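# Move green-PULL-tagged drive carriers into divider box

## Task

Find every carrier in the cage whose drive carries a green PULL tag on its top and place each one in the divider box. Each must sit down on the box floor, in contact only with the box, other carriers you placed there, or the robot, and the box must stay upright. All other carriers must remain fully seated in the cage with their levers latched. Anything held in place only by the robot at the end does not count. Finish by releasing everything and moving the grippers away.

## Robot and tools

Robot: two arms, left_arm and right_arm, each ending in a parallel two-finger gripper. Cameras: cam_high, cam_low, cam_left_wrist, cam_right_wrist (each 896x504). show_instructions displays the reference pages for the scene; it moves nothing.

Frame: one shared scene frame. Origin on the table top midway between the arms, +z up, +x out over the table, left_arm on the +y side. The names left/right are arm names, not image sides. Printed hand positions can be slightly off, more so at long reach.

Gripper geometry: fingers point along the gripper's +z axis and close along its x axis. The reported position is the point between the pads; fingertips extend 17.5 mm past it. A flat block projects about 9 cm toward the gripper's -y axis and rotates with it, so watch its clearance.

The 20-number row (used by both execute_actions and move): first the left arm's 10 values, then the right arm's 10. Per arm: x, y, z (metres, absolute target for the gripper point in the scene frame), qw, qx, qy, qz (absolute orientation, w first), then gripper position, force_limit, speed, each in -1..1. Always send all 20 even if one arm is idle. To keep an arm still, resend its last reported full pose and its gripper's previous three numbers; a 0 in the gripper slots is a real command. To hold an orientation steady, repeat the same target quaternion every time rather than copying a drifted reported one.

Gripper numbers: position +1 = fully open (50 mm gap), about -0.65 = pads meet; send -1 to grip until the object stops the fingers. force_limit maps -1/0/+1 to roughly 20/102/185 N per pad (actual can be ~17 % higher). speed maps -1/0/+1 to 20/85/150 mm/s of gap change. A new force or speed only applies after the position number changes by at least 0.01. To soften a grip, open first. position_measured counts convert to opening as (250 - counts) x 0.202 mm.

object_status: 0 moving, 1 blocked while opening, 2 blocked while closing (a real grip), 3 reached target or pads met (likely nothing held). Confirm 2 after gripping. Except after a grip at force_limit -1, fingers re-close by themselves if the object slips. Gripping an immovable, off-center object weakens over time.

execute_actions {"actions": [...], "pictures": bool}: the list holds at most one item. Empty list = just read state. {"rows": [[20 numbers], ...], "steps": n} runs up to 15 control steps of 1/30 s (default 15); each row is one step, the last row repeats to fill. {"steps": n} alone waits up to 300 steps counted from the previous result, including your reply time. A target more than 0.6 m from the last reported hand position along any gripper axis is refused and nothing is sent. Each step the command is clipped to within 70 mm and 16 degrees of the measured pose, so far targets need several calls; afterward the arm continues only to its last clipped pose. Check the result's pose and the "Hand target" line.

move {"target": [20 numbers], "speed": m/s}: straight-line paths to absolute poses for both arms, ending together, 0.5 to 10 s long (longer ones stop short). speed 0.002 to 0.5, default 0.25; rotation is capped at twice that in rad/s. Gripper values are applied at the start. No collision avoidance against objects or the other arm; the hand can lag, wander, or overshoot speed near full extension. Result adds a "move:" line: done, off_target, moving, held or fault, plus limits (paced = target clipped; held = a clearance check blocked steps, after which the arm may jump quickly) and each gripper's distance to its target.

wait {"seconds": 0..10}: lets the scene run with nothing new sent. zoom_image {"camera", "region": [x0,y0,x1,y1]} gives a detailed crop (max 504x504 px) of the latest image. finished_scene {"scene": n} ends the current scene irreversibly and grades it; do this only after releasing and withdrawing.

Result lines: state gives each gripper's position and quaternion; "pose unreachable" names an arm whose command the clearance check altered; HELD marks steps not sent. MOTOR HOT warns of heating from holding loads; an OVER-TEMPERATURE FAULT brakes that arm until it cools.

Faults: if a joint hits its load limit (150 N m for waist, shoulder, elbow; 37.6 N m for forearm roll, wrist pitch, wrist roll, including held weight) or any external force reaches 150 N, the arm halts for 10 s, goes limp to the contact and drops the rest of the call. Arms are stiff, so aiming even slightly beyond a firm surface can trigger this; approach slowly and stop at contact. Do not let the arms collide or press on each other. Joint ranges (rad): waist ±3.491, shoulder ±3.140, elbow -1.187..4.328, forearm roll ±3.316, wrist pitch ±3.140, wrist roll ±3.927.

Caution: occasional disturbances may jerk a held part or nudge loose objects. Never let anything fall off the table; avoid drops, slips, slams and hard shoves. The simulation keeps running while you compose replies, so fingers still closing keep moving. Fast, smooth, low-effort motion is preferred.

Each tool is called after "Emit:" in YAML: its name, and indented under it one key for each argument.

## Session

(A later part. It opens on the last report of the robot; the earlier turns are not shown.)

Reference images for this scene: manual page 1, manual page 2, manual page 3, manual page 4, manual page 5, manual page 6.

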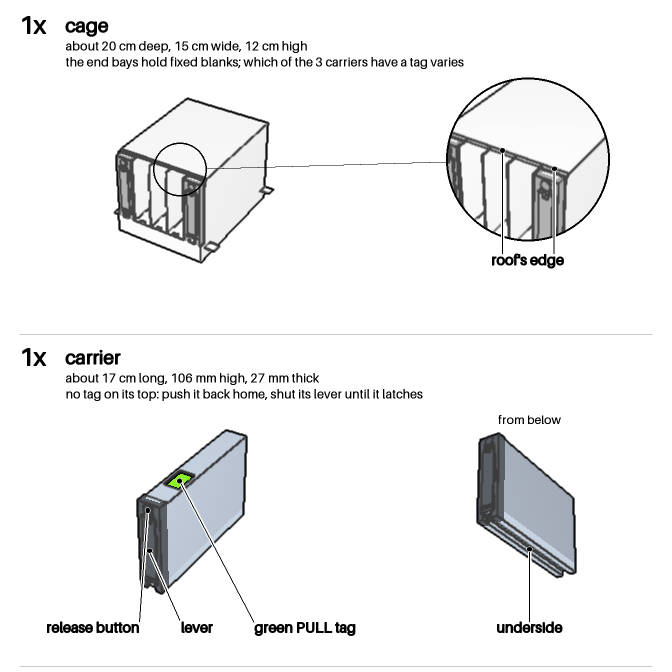

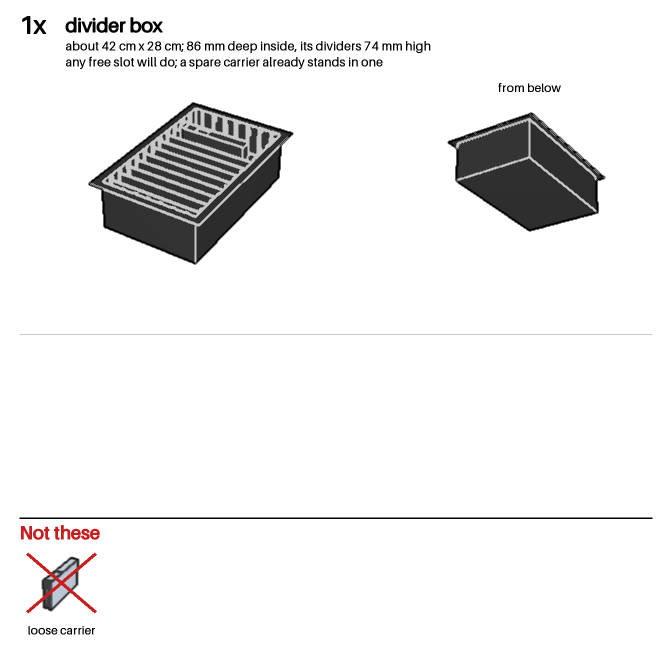

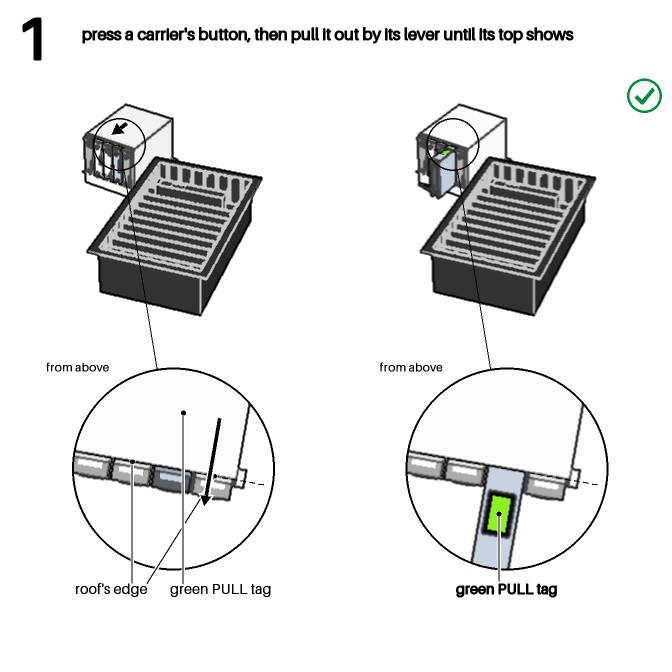

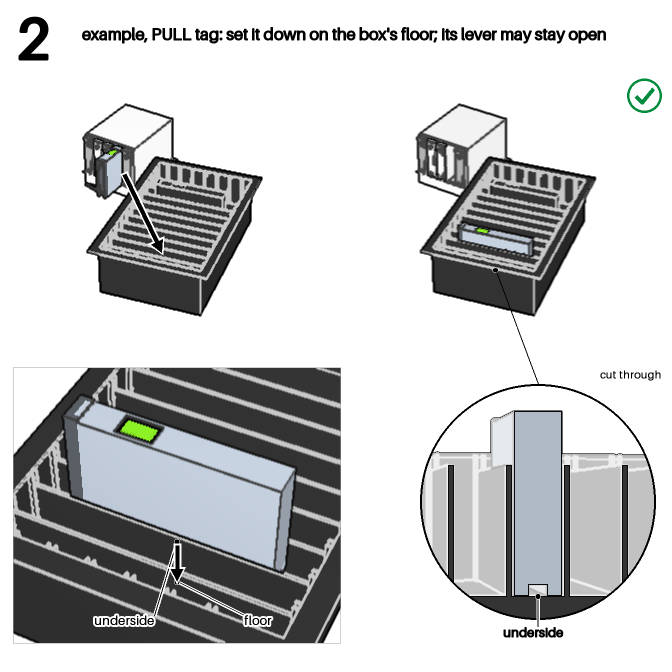

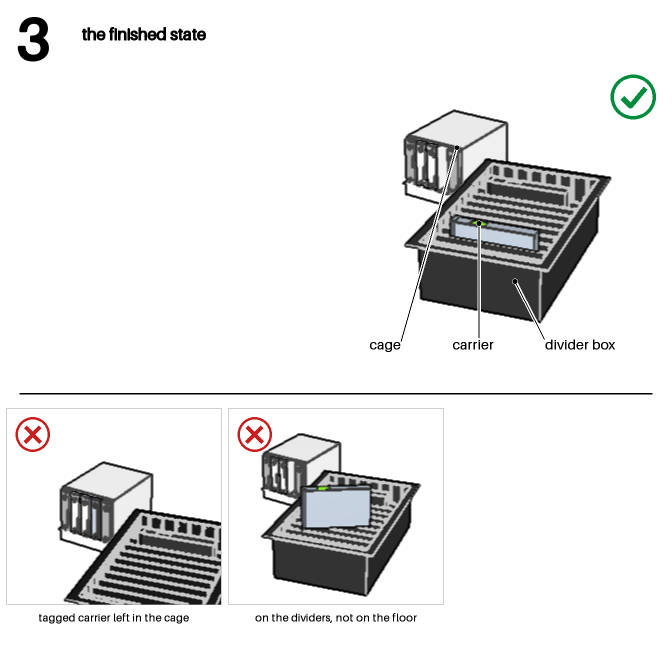

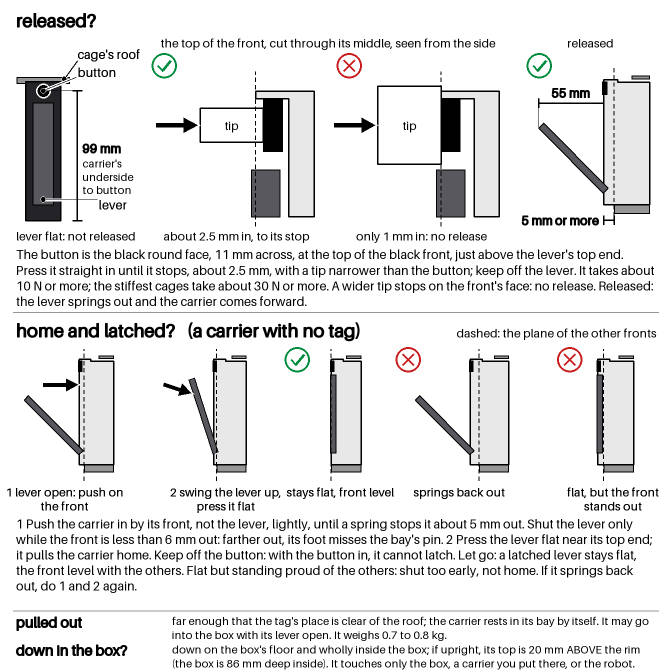

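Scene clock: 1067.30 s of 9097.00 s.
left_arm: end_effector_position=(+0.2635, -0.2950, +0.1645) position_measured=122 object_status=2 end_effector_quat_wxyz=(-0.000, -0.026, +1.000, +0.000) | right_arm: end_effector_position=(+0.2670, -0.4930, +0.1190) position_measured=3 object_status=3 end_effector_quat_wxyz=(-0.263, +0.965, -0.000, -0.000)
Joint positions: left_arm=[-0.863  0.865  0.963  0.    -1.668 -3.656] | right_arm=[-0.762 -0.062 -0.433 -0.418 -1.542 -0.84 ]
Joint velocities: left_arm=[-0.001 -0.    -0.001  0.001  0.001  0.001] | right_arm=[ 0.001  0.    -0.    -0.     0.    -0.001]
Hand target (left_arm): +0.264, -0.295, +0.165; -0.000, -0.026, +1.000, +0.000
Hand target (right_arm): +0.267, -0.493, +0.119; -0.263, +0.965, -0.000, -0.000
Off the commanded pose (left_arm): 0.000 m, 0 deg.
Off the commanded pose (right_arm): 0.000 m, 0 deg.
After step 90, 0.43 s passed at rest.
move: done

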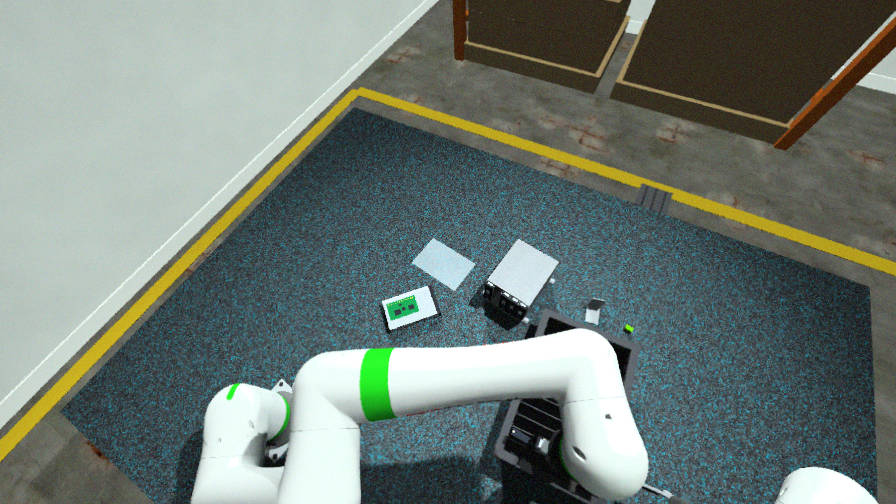

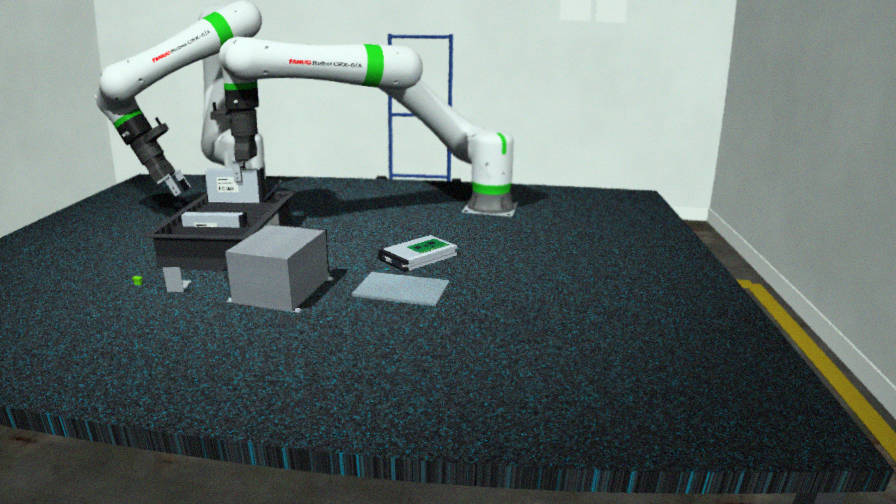

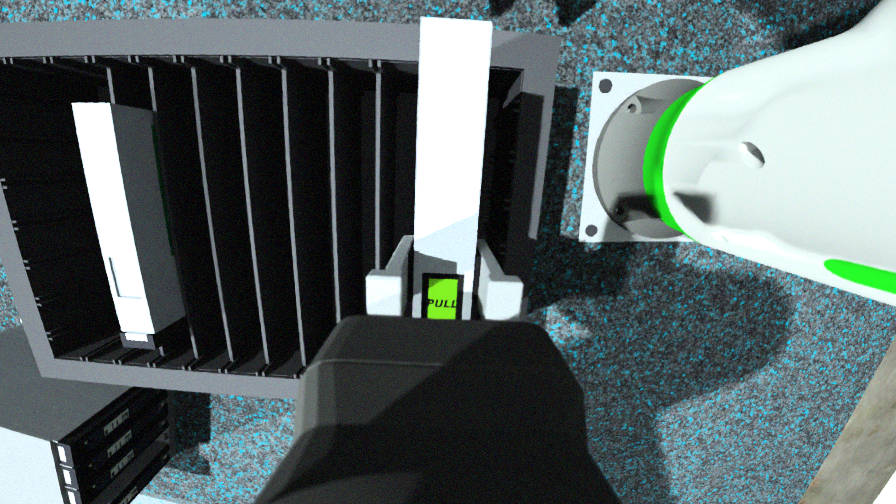

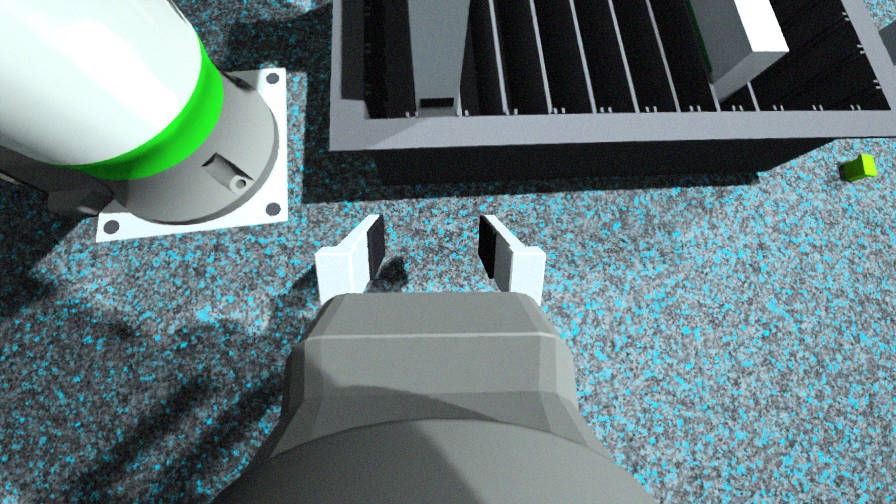

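Emit:
move:
  target: [0.2635,-0.2950,0.140,0,0.02618,-0.99966,0,-1,0.25,1.0,0.267,-0.493,0.119,0.263,-0.9648,0,0,1.0,0,0.5]
  speed: 0.02

Emit:
zoom_image:
  camera: "cam_low"
  region: [140,140,340,260]

Emit:
zoom_image:
  camera: "cam_right_wrist"
  region: [330,0,570,140]

Scene clock: 1083.03 s of 9097.00 s.
left_arm: end_effector_position=(+0.2635, -0.2950, +0.1401) position_measured=122 object_status=2 end_effector_quat_wxyz=(-0.000, -0.026, +1.000, +0.000) | right_arm: end_effector_position=(+0.2670, -0.4930, +0.1190) position_measured=3 object_status=3 end_effector_quat_wxyz=(-0.263, +0.965, -0.000, -0.000)
Joint positions: left_arm=[-0.863  0.859  0.894  0.    -1.606 -3.656] | right_arm=[-0.762 -0.062 -0.433 -0.418 -1.542 -0.84 ]
Joint velocities: left_arm=[ 0.    -0.    -0.003 -0.     0.004 -0.   ] | right_arm=[-0.001 -0.    -0.     0.     0.    -0.   ]
Hand target (left_arm): +0.264, -0.295, +0.140; -0.000, -0.026, +1.000, +0.000
Hand target (right_arm): +0.267, -0.493, +0.119; -0.263, +0.965, +0.000, -0.000
Off the commanded pose (left_arm): 0.000 m, 0 deg.
Off the commanded pose (right_arm): 0.000 m, 0 deg.
After step 90, 11.27 s passed at rest.
move: done

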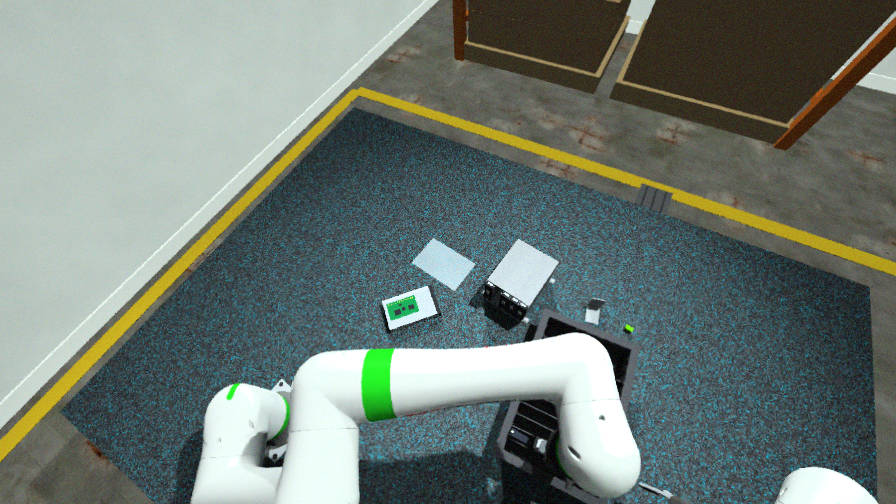

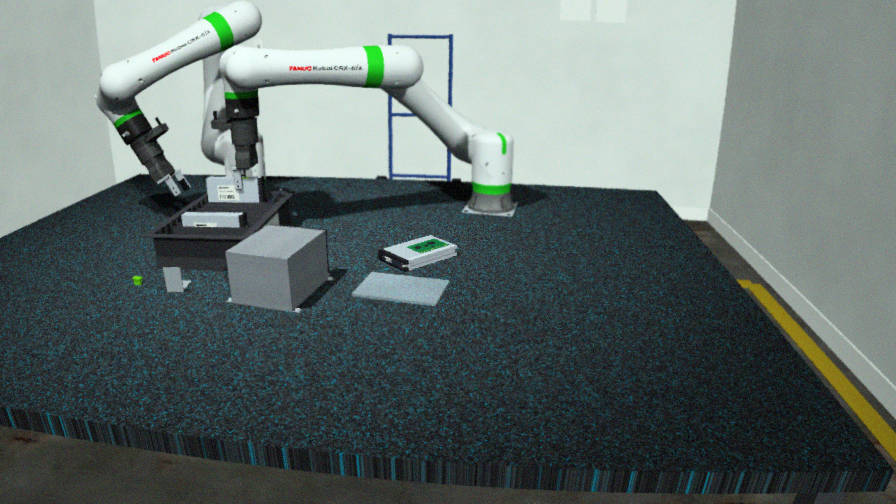

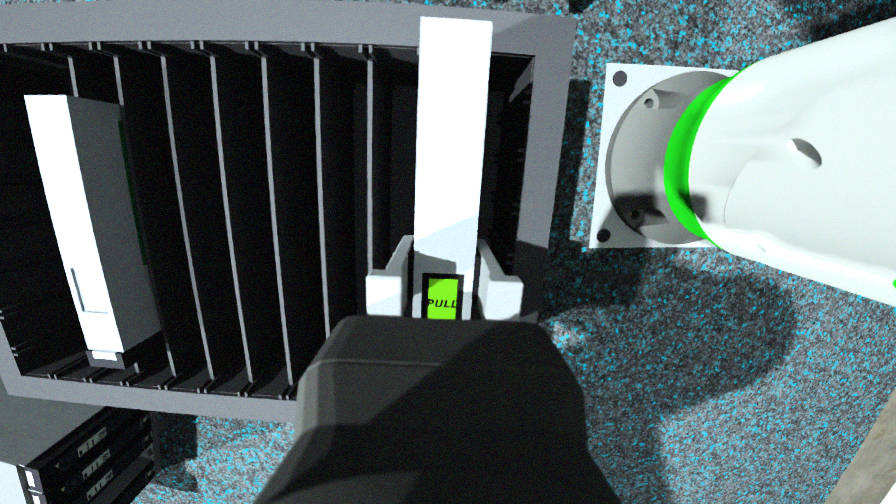

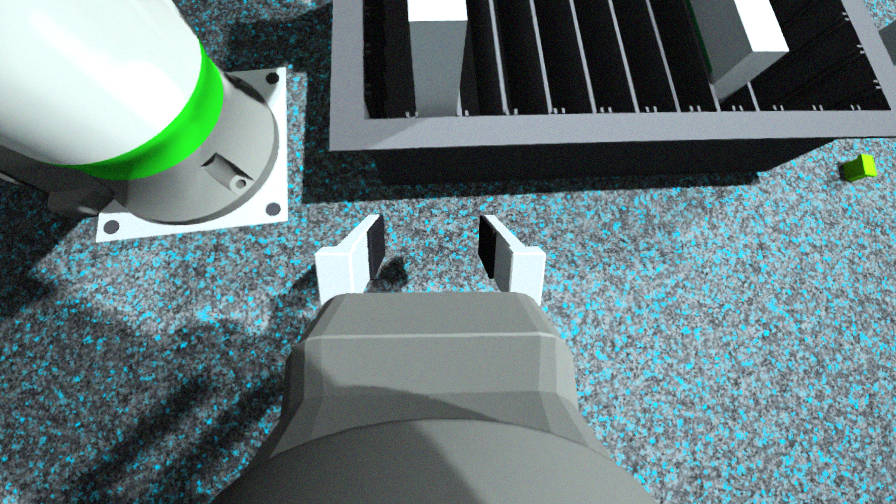

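Region (140, 140, 340, 260) of cam_low's 896x504 image, scaled by 2.520, with more detail than that image has; it fills the top 302 rows of this view, and the rest is white.

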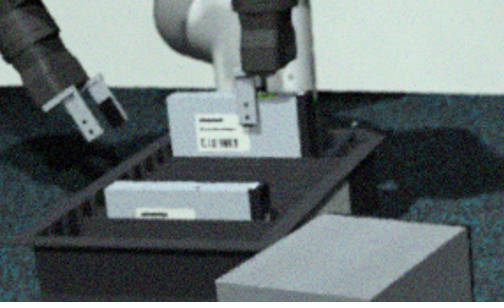

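Region (330, 0, 570, 140) of cam_right_wrist's 896x504 image, scaled by 2.100, with more detail than that image has; it fills the top 294 rows of this view, and the rest is white.

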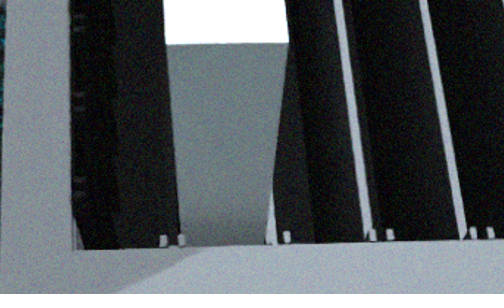

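Emit:
move:
  target: [0.2635,-0.2950,0.118,0,0.02618,-0.99966,0,-1,0.25,1.0,0.267,-0.493,0.119,0.263,-0.9648,0,0,1.0,0,0.5]
  speed: 0.02

Emit:
zoom_image:
  camera: "cam_low"
  region: [140,140,340,260]

Scene clock: 1088.77 s of 9097.00 s.
left_arm: end_effector_position=(+0.2635, -0.2950, +0.1181) position_measured=122 object_status=2 end_effector_quat_wxyz=(+0.000, -0.026, +1.000, -0.000) | right_arm: end_effector_position=(+0.2670, -0.4930, +0.1190) position_measured=3 object_status=3 end_effector_quat_wxyz=(-0.263, +0.965, -0.000, -0.000)
Joint positions: left_arm=[-0.863  0.858  0.842 -0.    -1.555 -3.656] | right_arm=[-0.762 -0.062 -0.433 -0.418 -1.542 -0.84 ]
Joint velocities: left_arm=[-0.003  0.    -0.002 -0.001  0.001  0.   ] | right_arm=[ 0. -0.  0. -0. -0.  0.]
Hand target (left_arm): +0.264, -0.295, +0.118; -0.000, -0.026, +1.000, +0.000
Hand target (right_arm): +0.267, -0.493, +0.119; -0.263, +0.965, +0.000, -0.000
Off the commanded pose (left_arm): 0.000 m, 0 deg.
Off the commanded pose (right_arm): 0.000 m, 0 deg.
After step 90, 1.37 s passed at rest.
move: done

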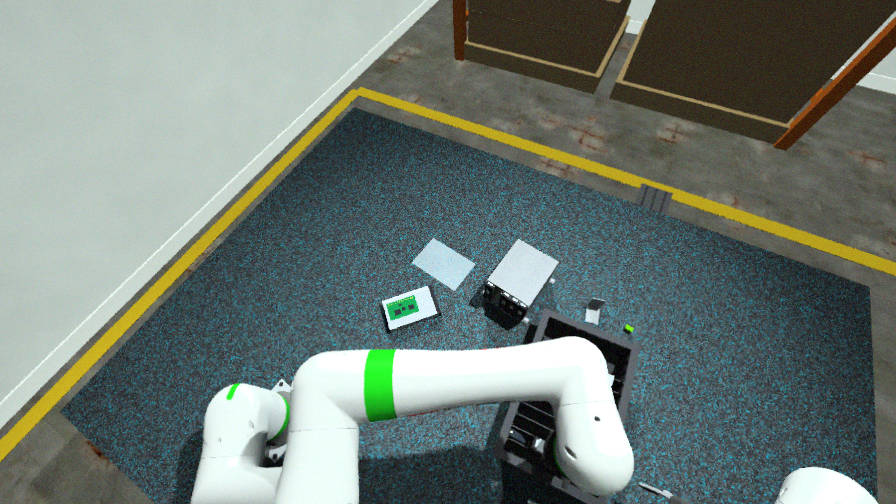

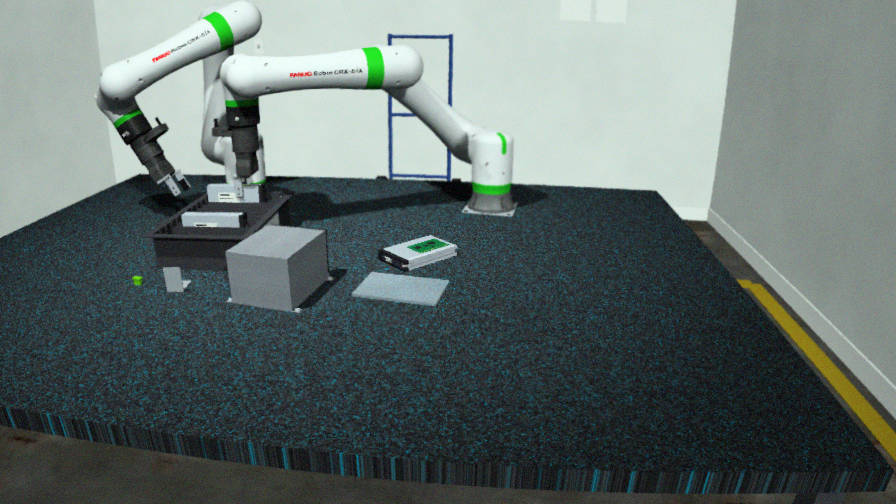

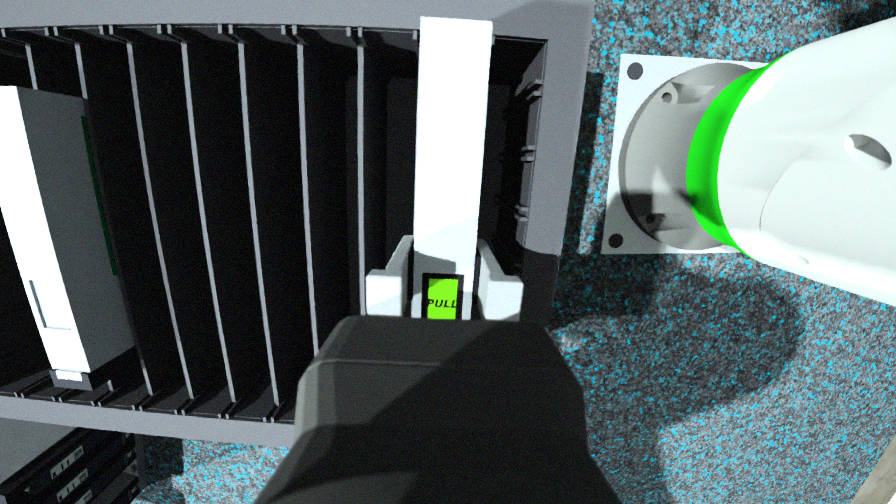

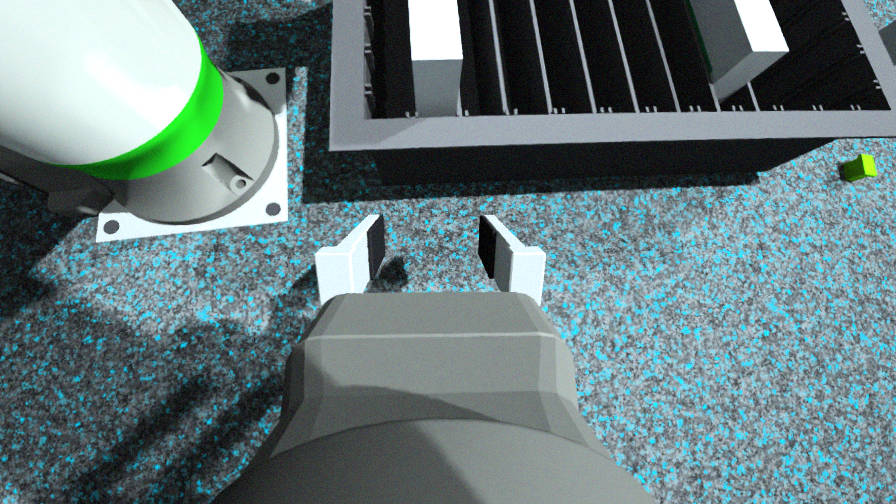

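Region (140, 140, 340, 260) of cam_low's 896x504 image, scaled by 2.520, with more detail than that image has; it fills the top 302 rows of this view, and the rest is white.

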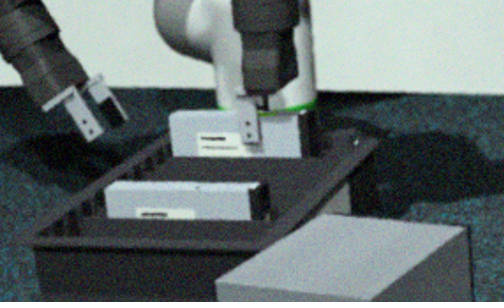

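Emit:
move:
  target: [0.2635,-0.2950,0.1030,0,0.02618,-0.99966,0,-1,0.25,1.0,0.267,-0.493,0.119,0.263,-0.9648,0,0,1.0,0,0.5]
  speed: 0.015

Emit:
zoom_image:
  camera: "cam_low"
  region: [140,140,340,260]

Scene clock: 1096.67 s of 9097.00 s.
left_arm: end_effector_position=(+0.2635, -0.2950, +0.1031) position_measured=122 object_status=2 end_effector_quat_wxyz=(-0.000, -0.026, +1.000, +0.000) | right_arm: end_effector_position=(+0.2670, -0.4930, +0.1190) position_measured=3 object_status=3 end_effector_quat_wxyz=(-0.263, +0.965, -0.000, -0.000)
Joint positions: left_arm=[-0.863  0.86   0.81   0.    -1.521 -3.656] | right_arm=[-0.762 -0.062 -0.433 -0.418 -1.542 -0.84 ]
Joint velocities: left_arm=[-0.001  0.    -0.003 -0.001  0.003 -0.   ] | right_arm=[ 0.001  0.     0.    -0.     0.     0.   ]
Hand target (left_arm): +0.264, -0.295, +0.103; -0.000, -0.026, +1.000, +0.000
Hand target (right_arm): +0.267, -0.493, +0.119; -0.263, +0.965, +0.000, -0.000
Off the commanded pose (left_arm): 0.000 m, 0 deg.
Off the commanded pose (right_arm): 0.000 m, 0 deg.
After step 90, 3.67 s passed at rest.
move: done

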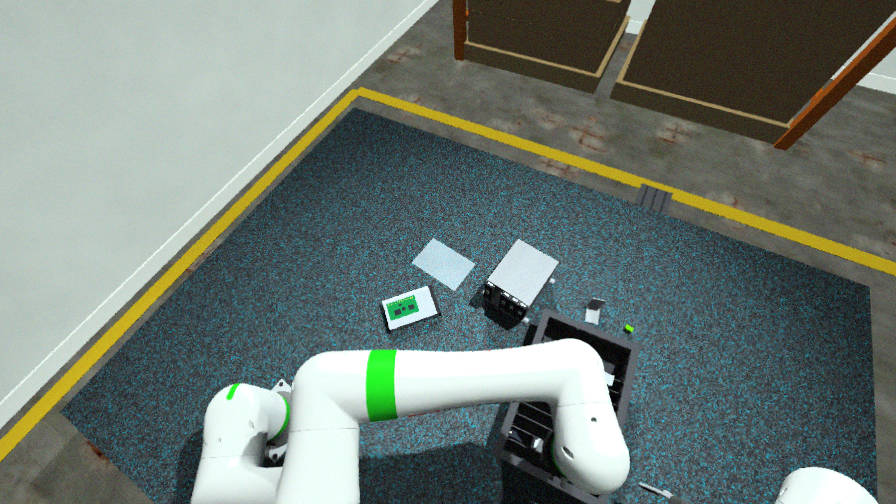

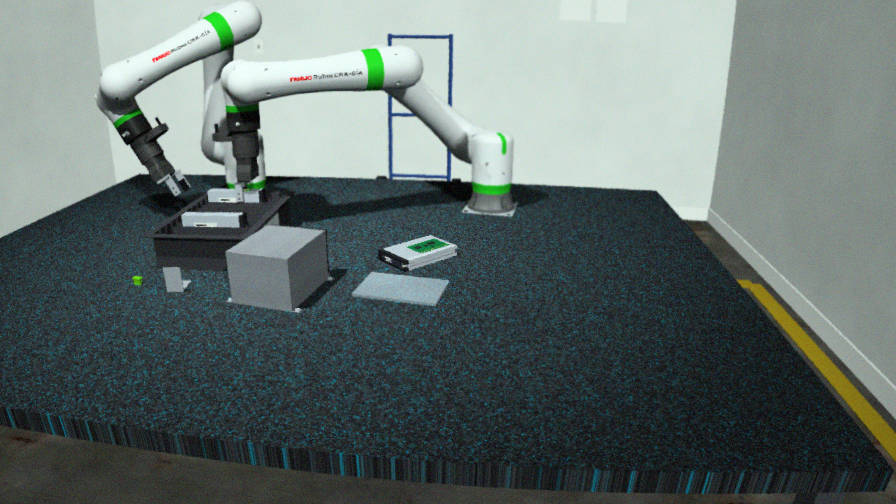

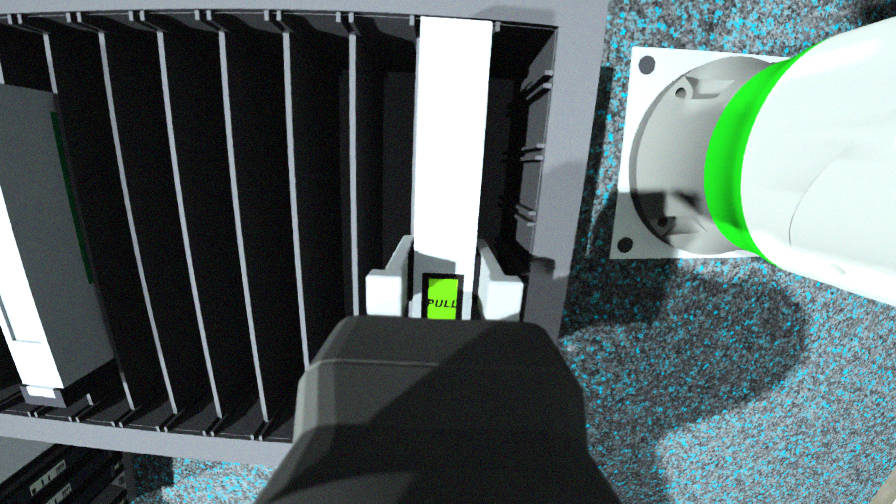

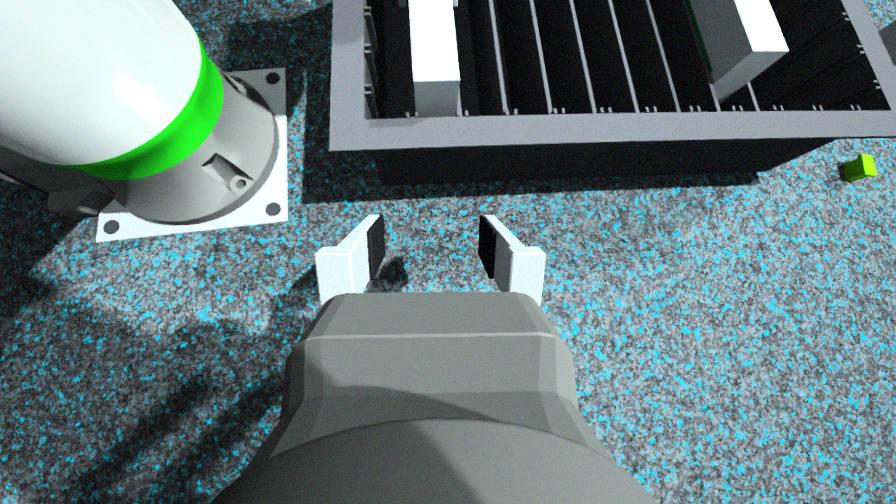

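Region (140, 140, 340, 260) of cam_low's 896x504 image, scaled by 2.520, with more detail than that image has; it fills the top 302 rows of this view, and the rest is white.

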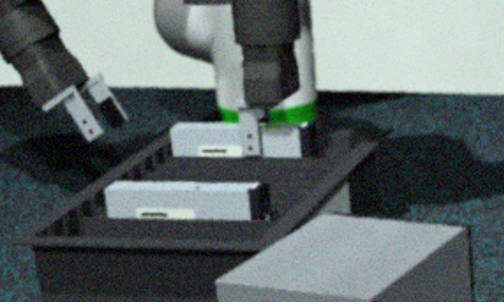

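Emit:
zoom_image:
  camera: "cam_right_wrist"
  region: [380,30,500,130]

Emit:
move:
  target: [0.2635,-0.2950,0.1010,0,0.02618,-0.99966,0,-1,0.25,1.0,0.267,-0.493,0.119,0.263,-0.9648,0,0,1.0,0,0.5]
  speed: 0.003

Emit:
zoom_image:
  camera: "cam_right_wrist"
  region: [380,30,500,130]

Region (380, 30, 500, 130) of cam_right_wrist's 896x504 image, scaled by 4.200, with more detail than that image has.

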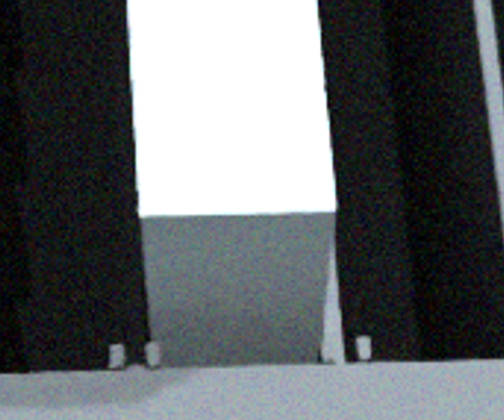

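Scene clock: 1102.50 s of 9097.00 s.
left_arm: end_effector_position=(+0.2635, -0.2950, +0.1010) position_measured=122 object_status=2 end_effector_quat_wxyz=(+0.000, -0.026, +1.000, +0.000) | right_arm: end_effector_position=(+0.2670, -0.4930, +0.1190) position_measured=3 object_status=3 end_effector_quat_wxyz=(-0.263, +0.965, +0.000, -0.000)
Joint positions: left_arm=[-0.863  0.86   0.806 -0.    -1.516 -3.656] | right_arm=[-0.762 -0.062 -0.433 -0.418 -1.542 -0.84 ]
Joint velocities: left_arm=[ 0.001  0.    -0.001 -0.001  0.002  0.   ] | right_arm=[ 0.001  0.     0.     0.    -0.    -0.   ]
Hand target (left_arm): +0.264, -0.295, +0.101; -0.000, -0.026, +1.000, +0.000
Hand target (right_arm): +0.267, -0.493, +0.119; -0.263, +0.965, +0.000, -0.000
Off the commanded pose (left_arm): 0.000 m, 0 deg.
Off the commanded pose (right_arm): 0.000 m, 0 deg.
After step 90, 1.93 s passed at rest.
move: done

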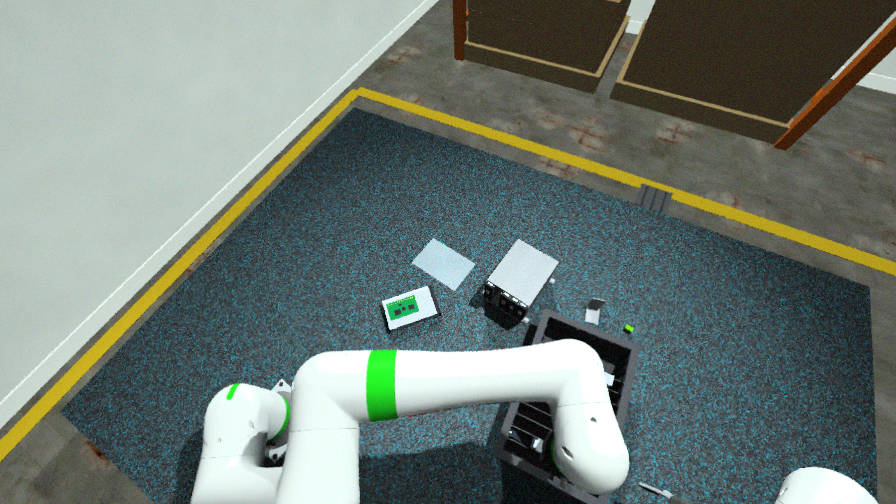

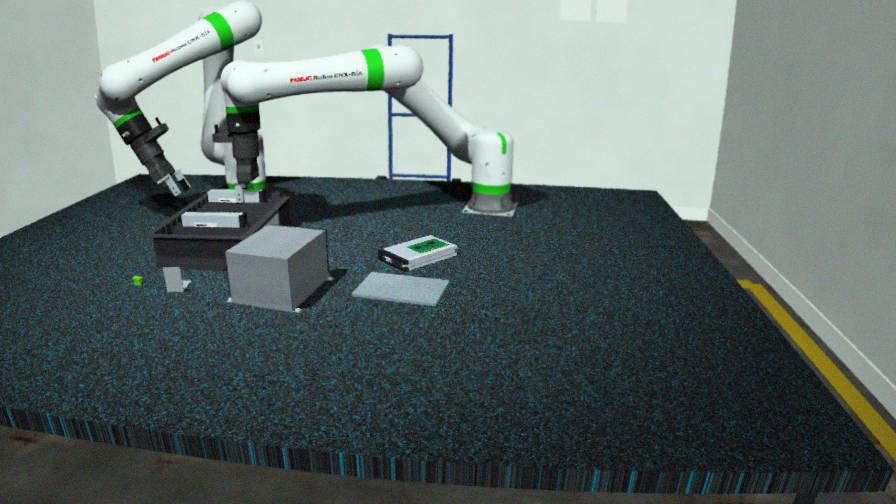

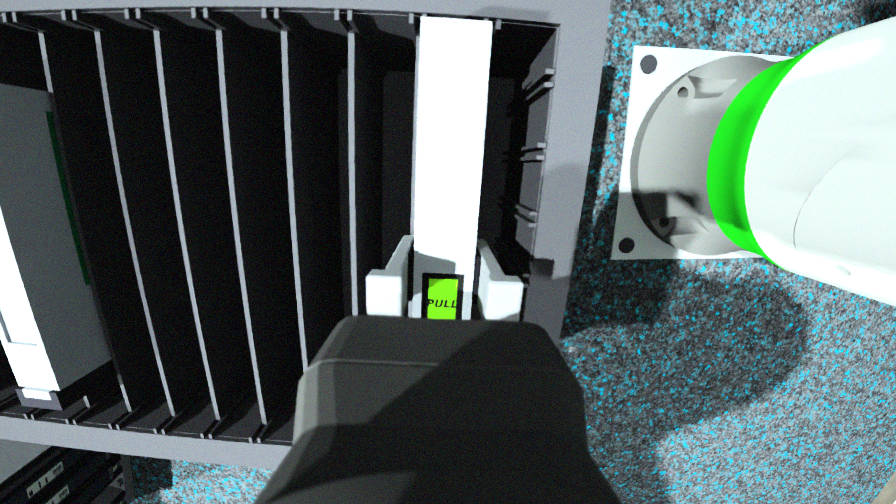

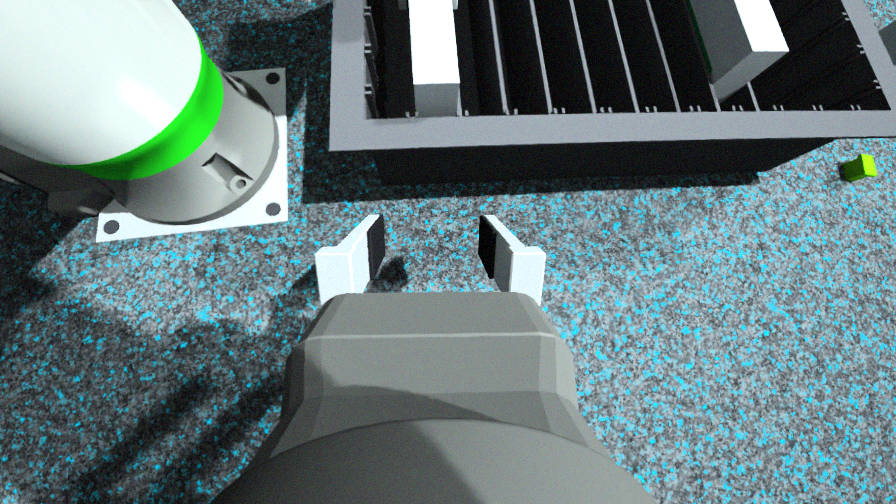

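Region (380, 30, 500, 130) of cam_right_wrist's 896x504 image, scaled by 4.200, with more detail than that image has.

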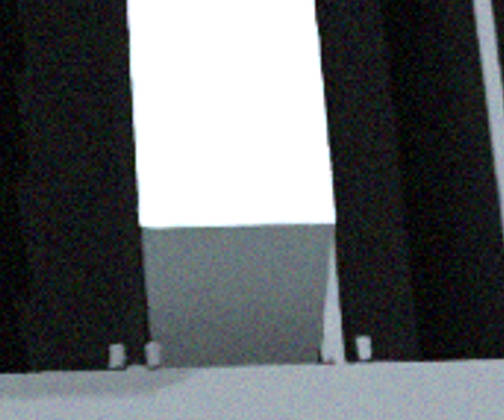

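Emit:
move:
  target: [0.2635,-0.2950,0.1000,0,0.02618,-0.99966,0,-1,0.25,1.0,0.267,-0.493,0.119,0.263,-0.9648,0,0,1.0,0,0.5]
  speed: 0.002

Emit:
zoom_image:
  camera: "cam_right_wrist"
  region: [380,30,500,130]

Scene clock: 1105.97 s of 9097.00 s.
left_arm: end_effector_position=(+0.2635, -0.2950, +0.1001) position_measured=122 object_status=2 end_effector_quat_wxyz=(+0.000, -0.026, +1.000, -0.000) | right_arm: end_effector_position=(+0.2670, -0.4930, +0.1190) position_measured=3 object_status=3 end_effector_quat_wxyz=(-0.263, +0.965, -0.000, +0.000)
Joint positions: left_arm=[-0.863  0.86   0.804 -0.    -1.514 -3.656] | right_arm=[-0.762 -0.062 -0.433 -0.418 -1.542 -0.84 ]
Joint velocities: left_arm=[-0.001  0.    -0.001 -0.001 -0.002 -0.002] | right_arm=[ 0.001  0.    -0.    -0.     0.    -0.001]
Hand target (left_arm): +0.264, -0.295, +0.100; +0.000, -0.026, +1.000, +0.000
Hand target (right_arm): +0.267, -0.493, +0.119; -0.263, +0.965, +0.000, +0.000
Off the commanded pose (left_arm): 0.000 m, 0 deg.
Off the commanded pose (right_arm): 0.000 m, 0 deg.
move: done

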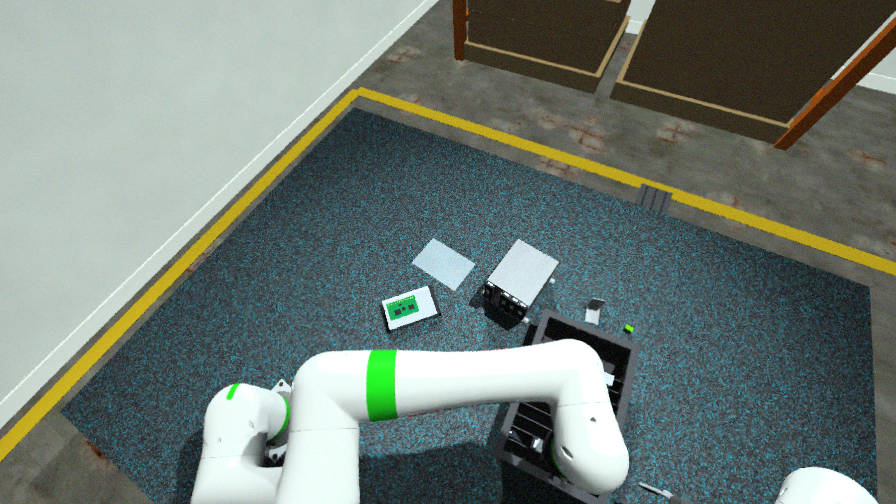

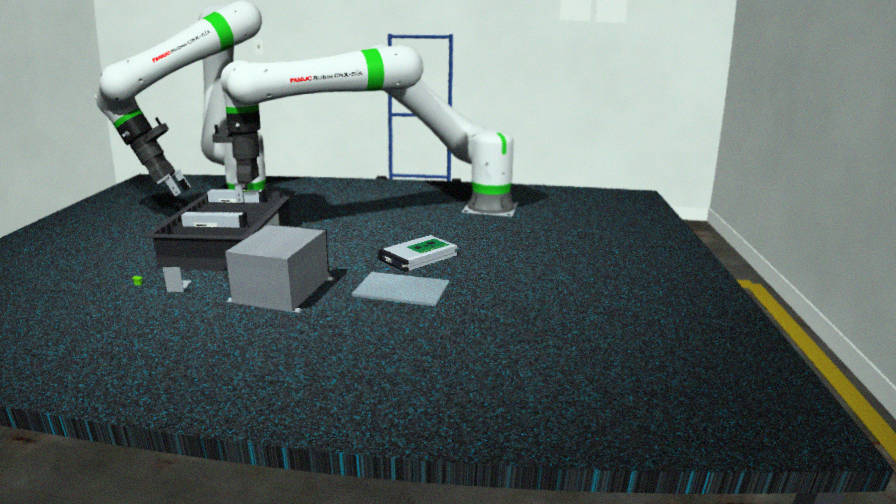

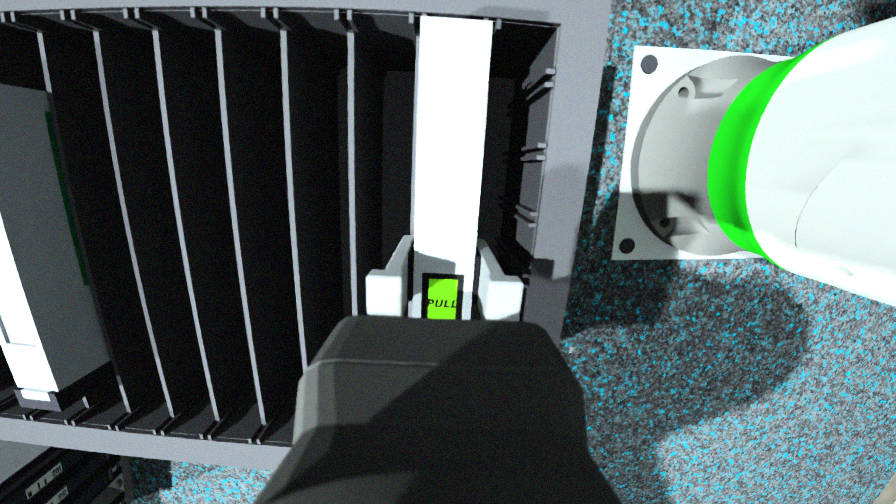

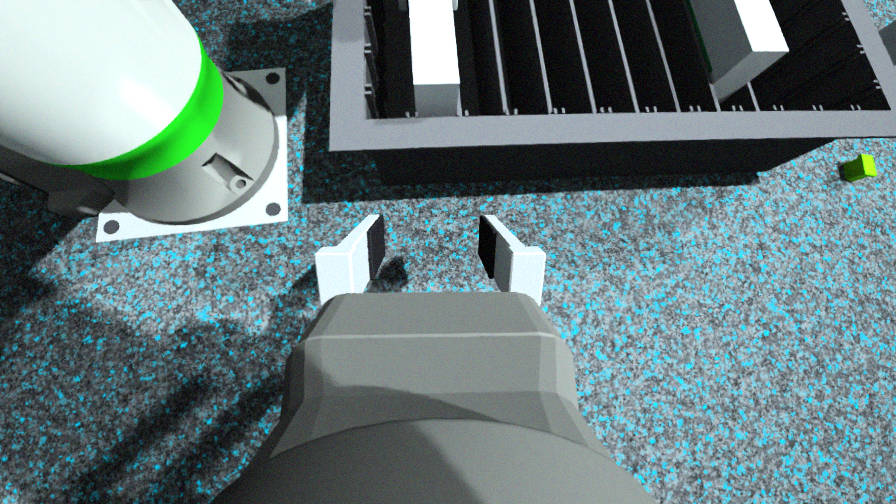

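Region (380, 30, 500, 130) of cam_right_wrist's 896x504 image, scaled by 4.200, with more detail than that image has.

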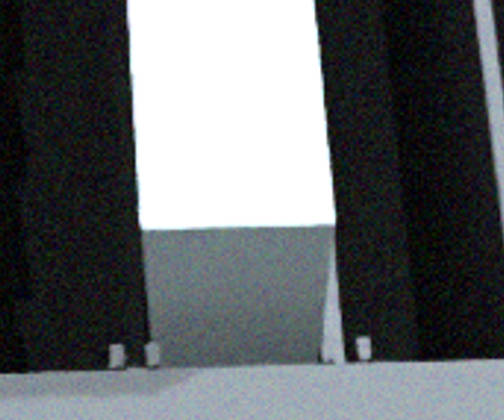

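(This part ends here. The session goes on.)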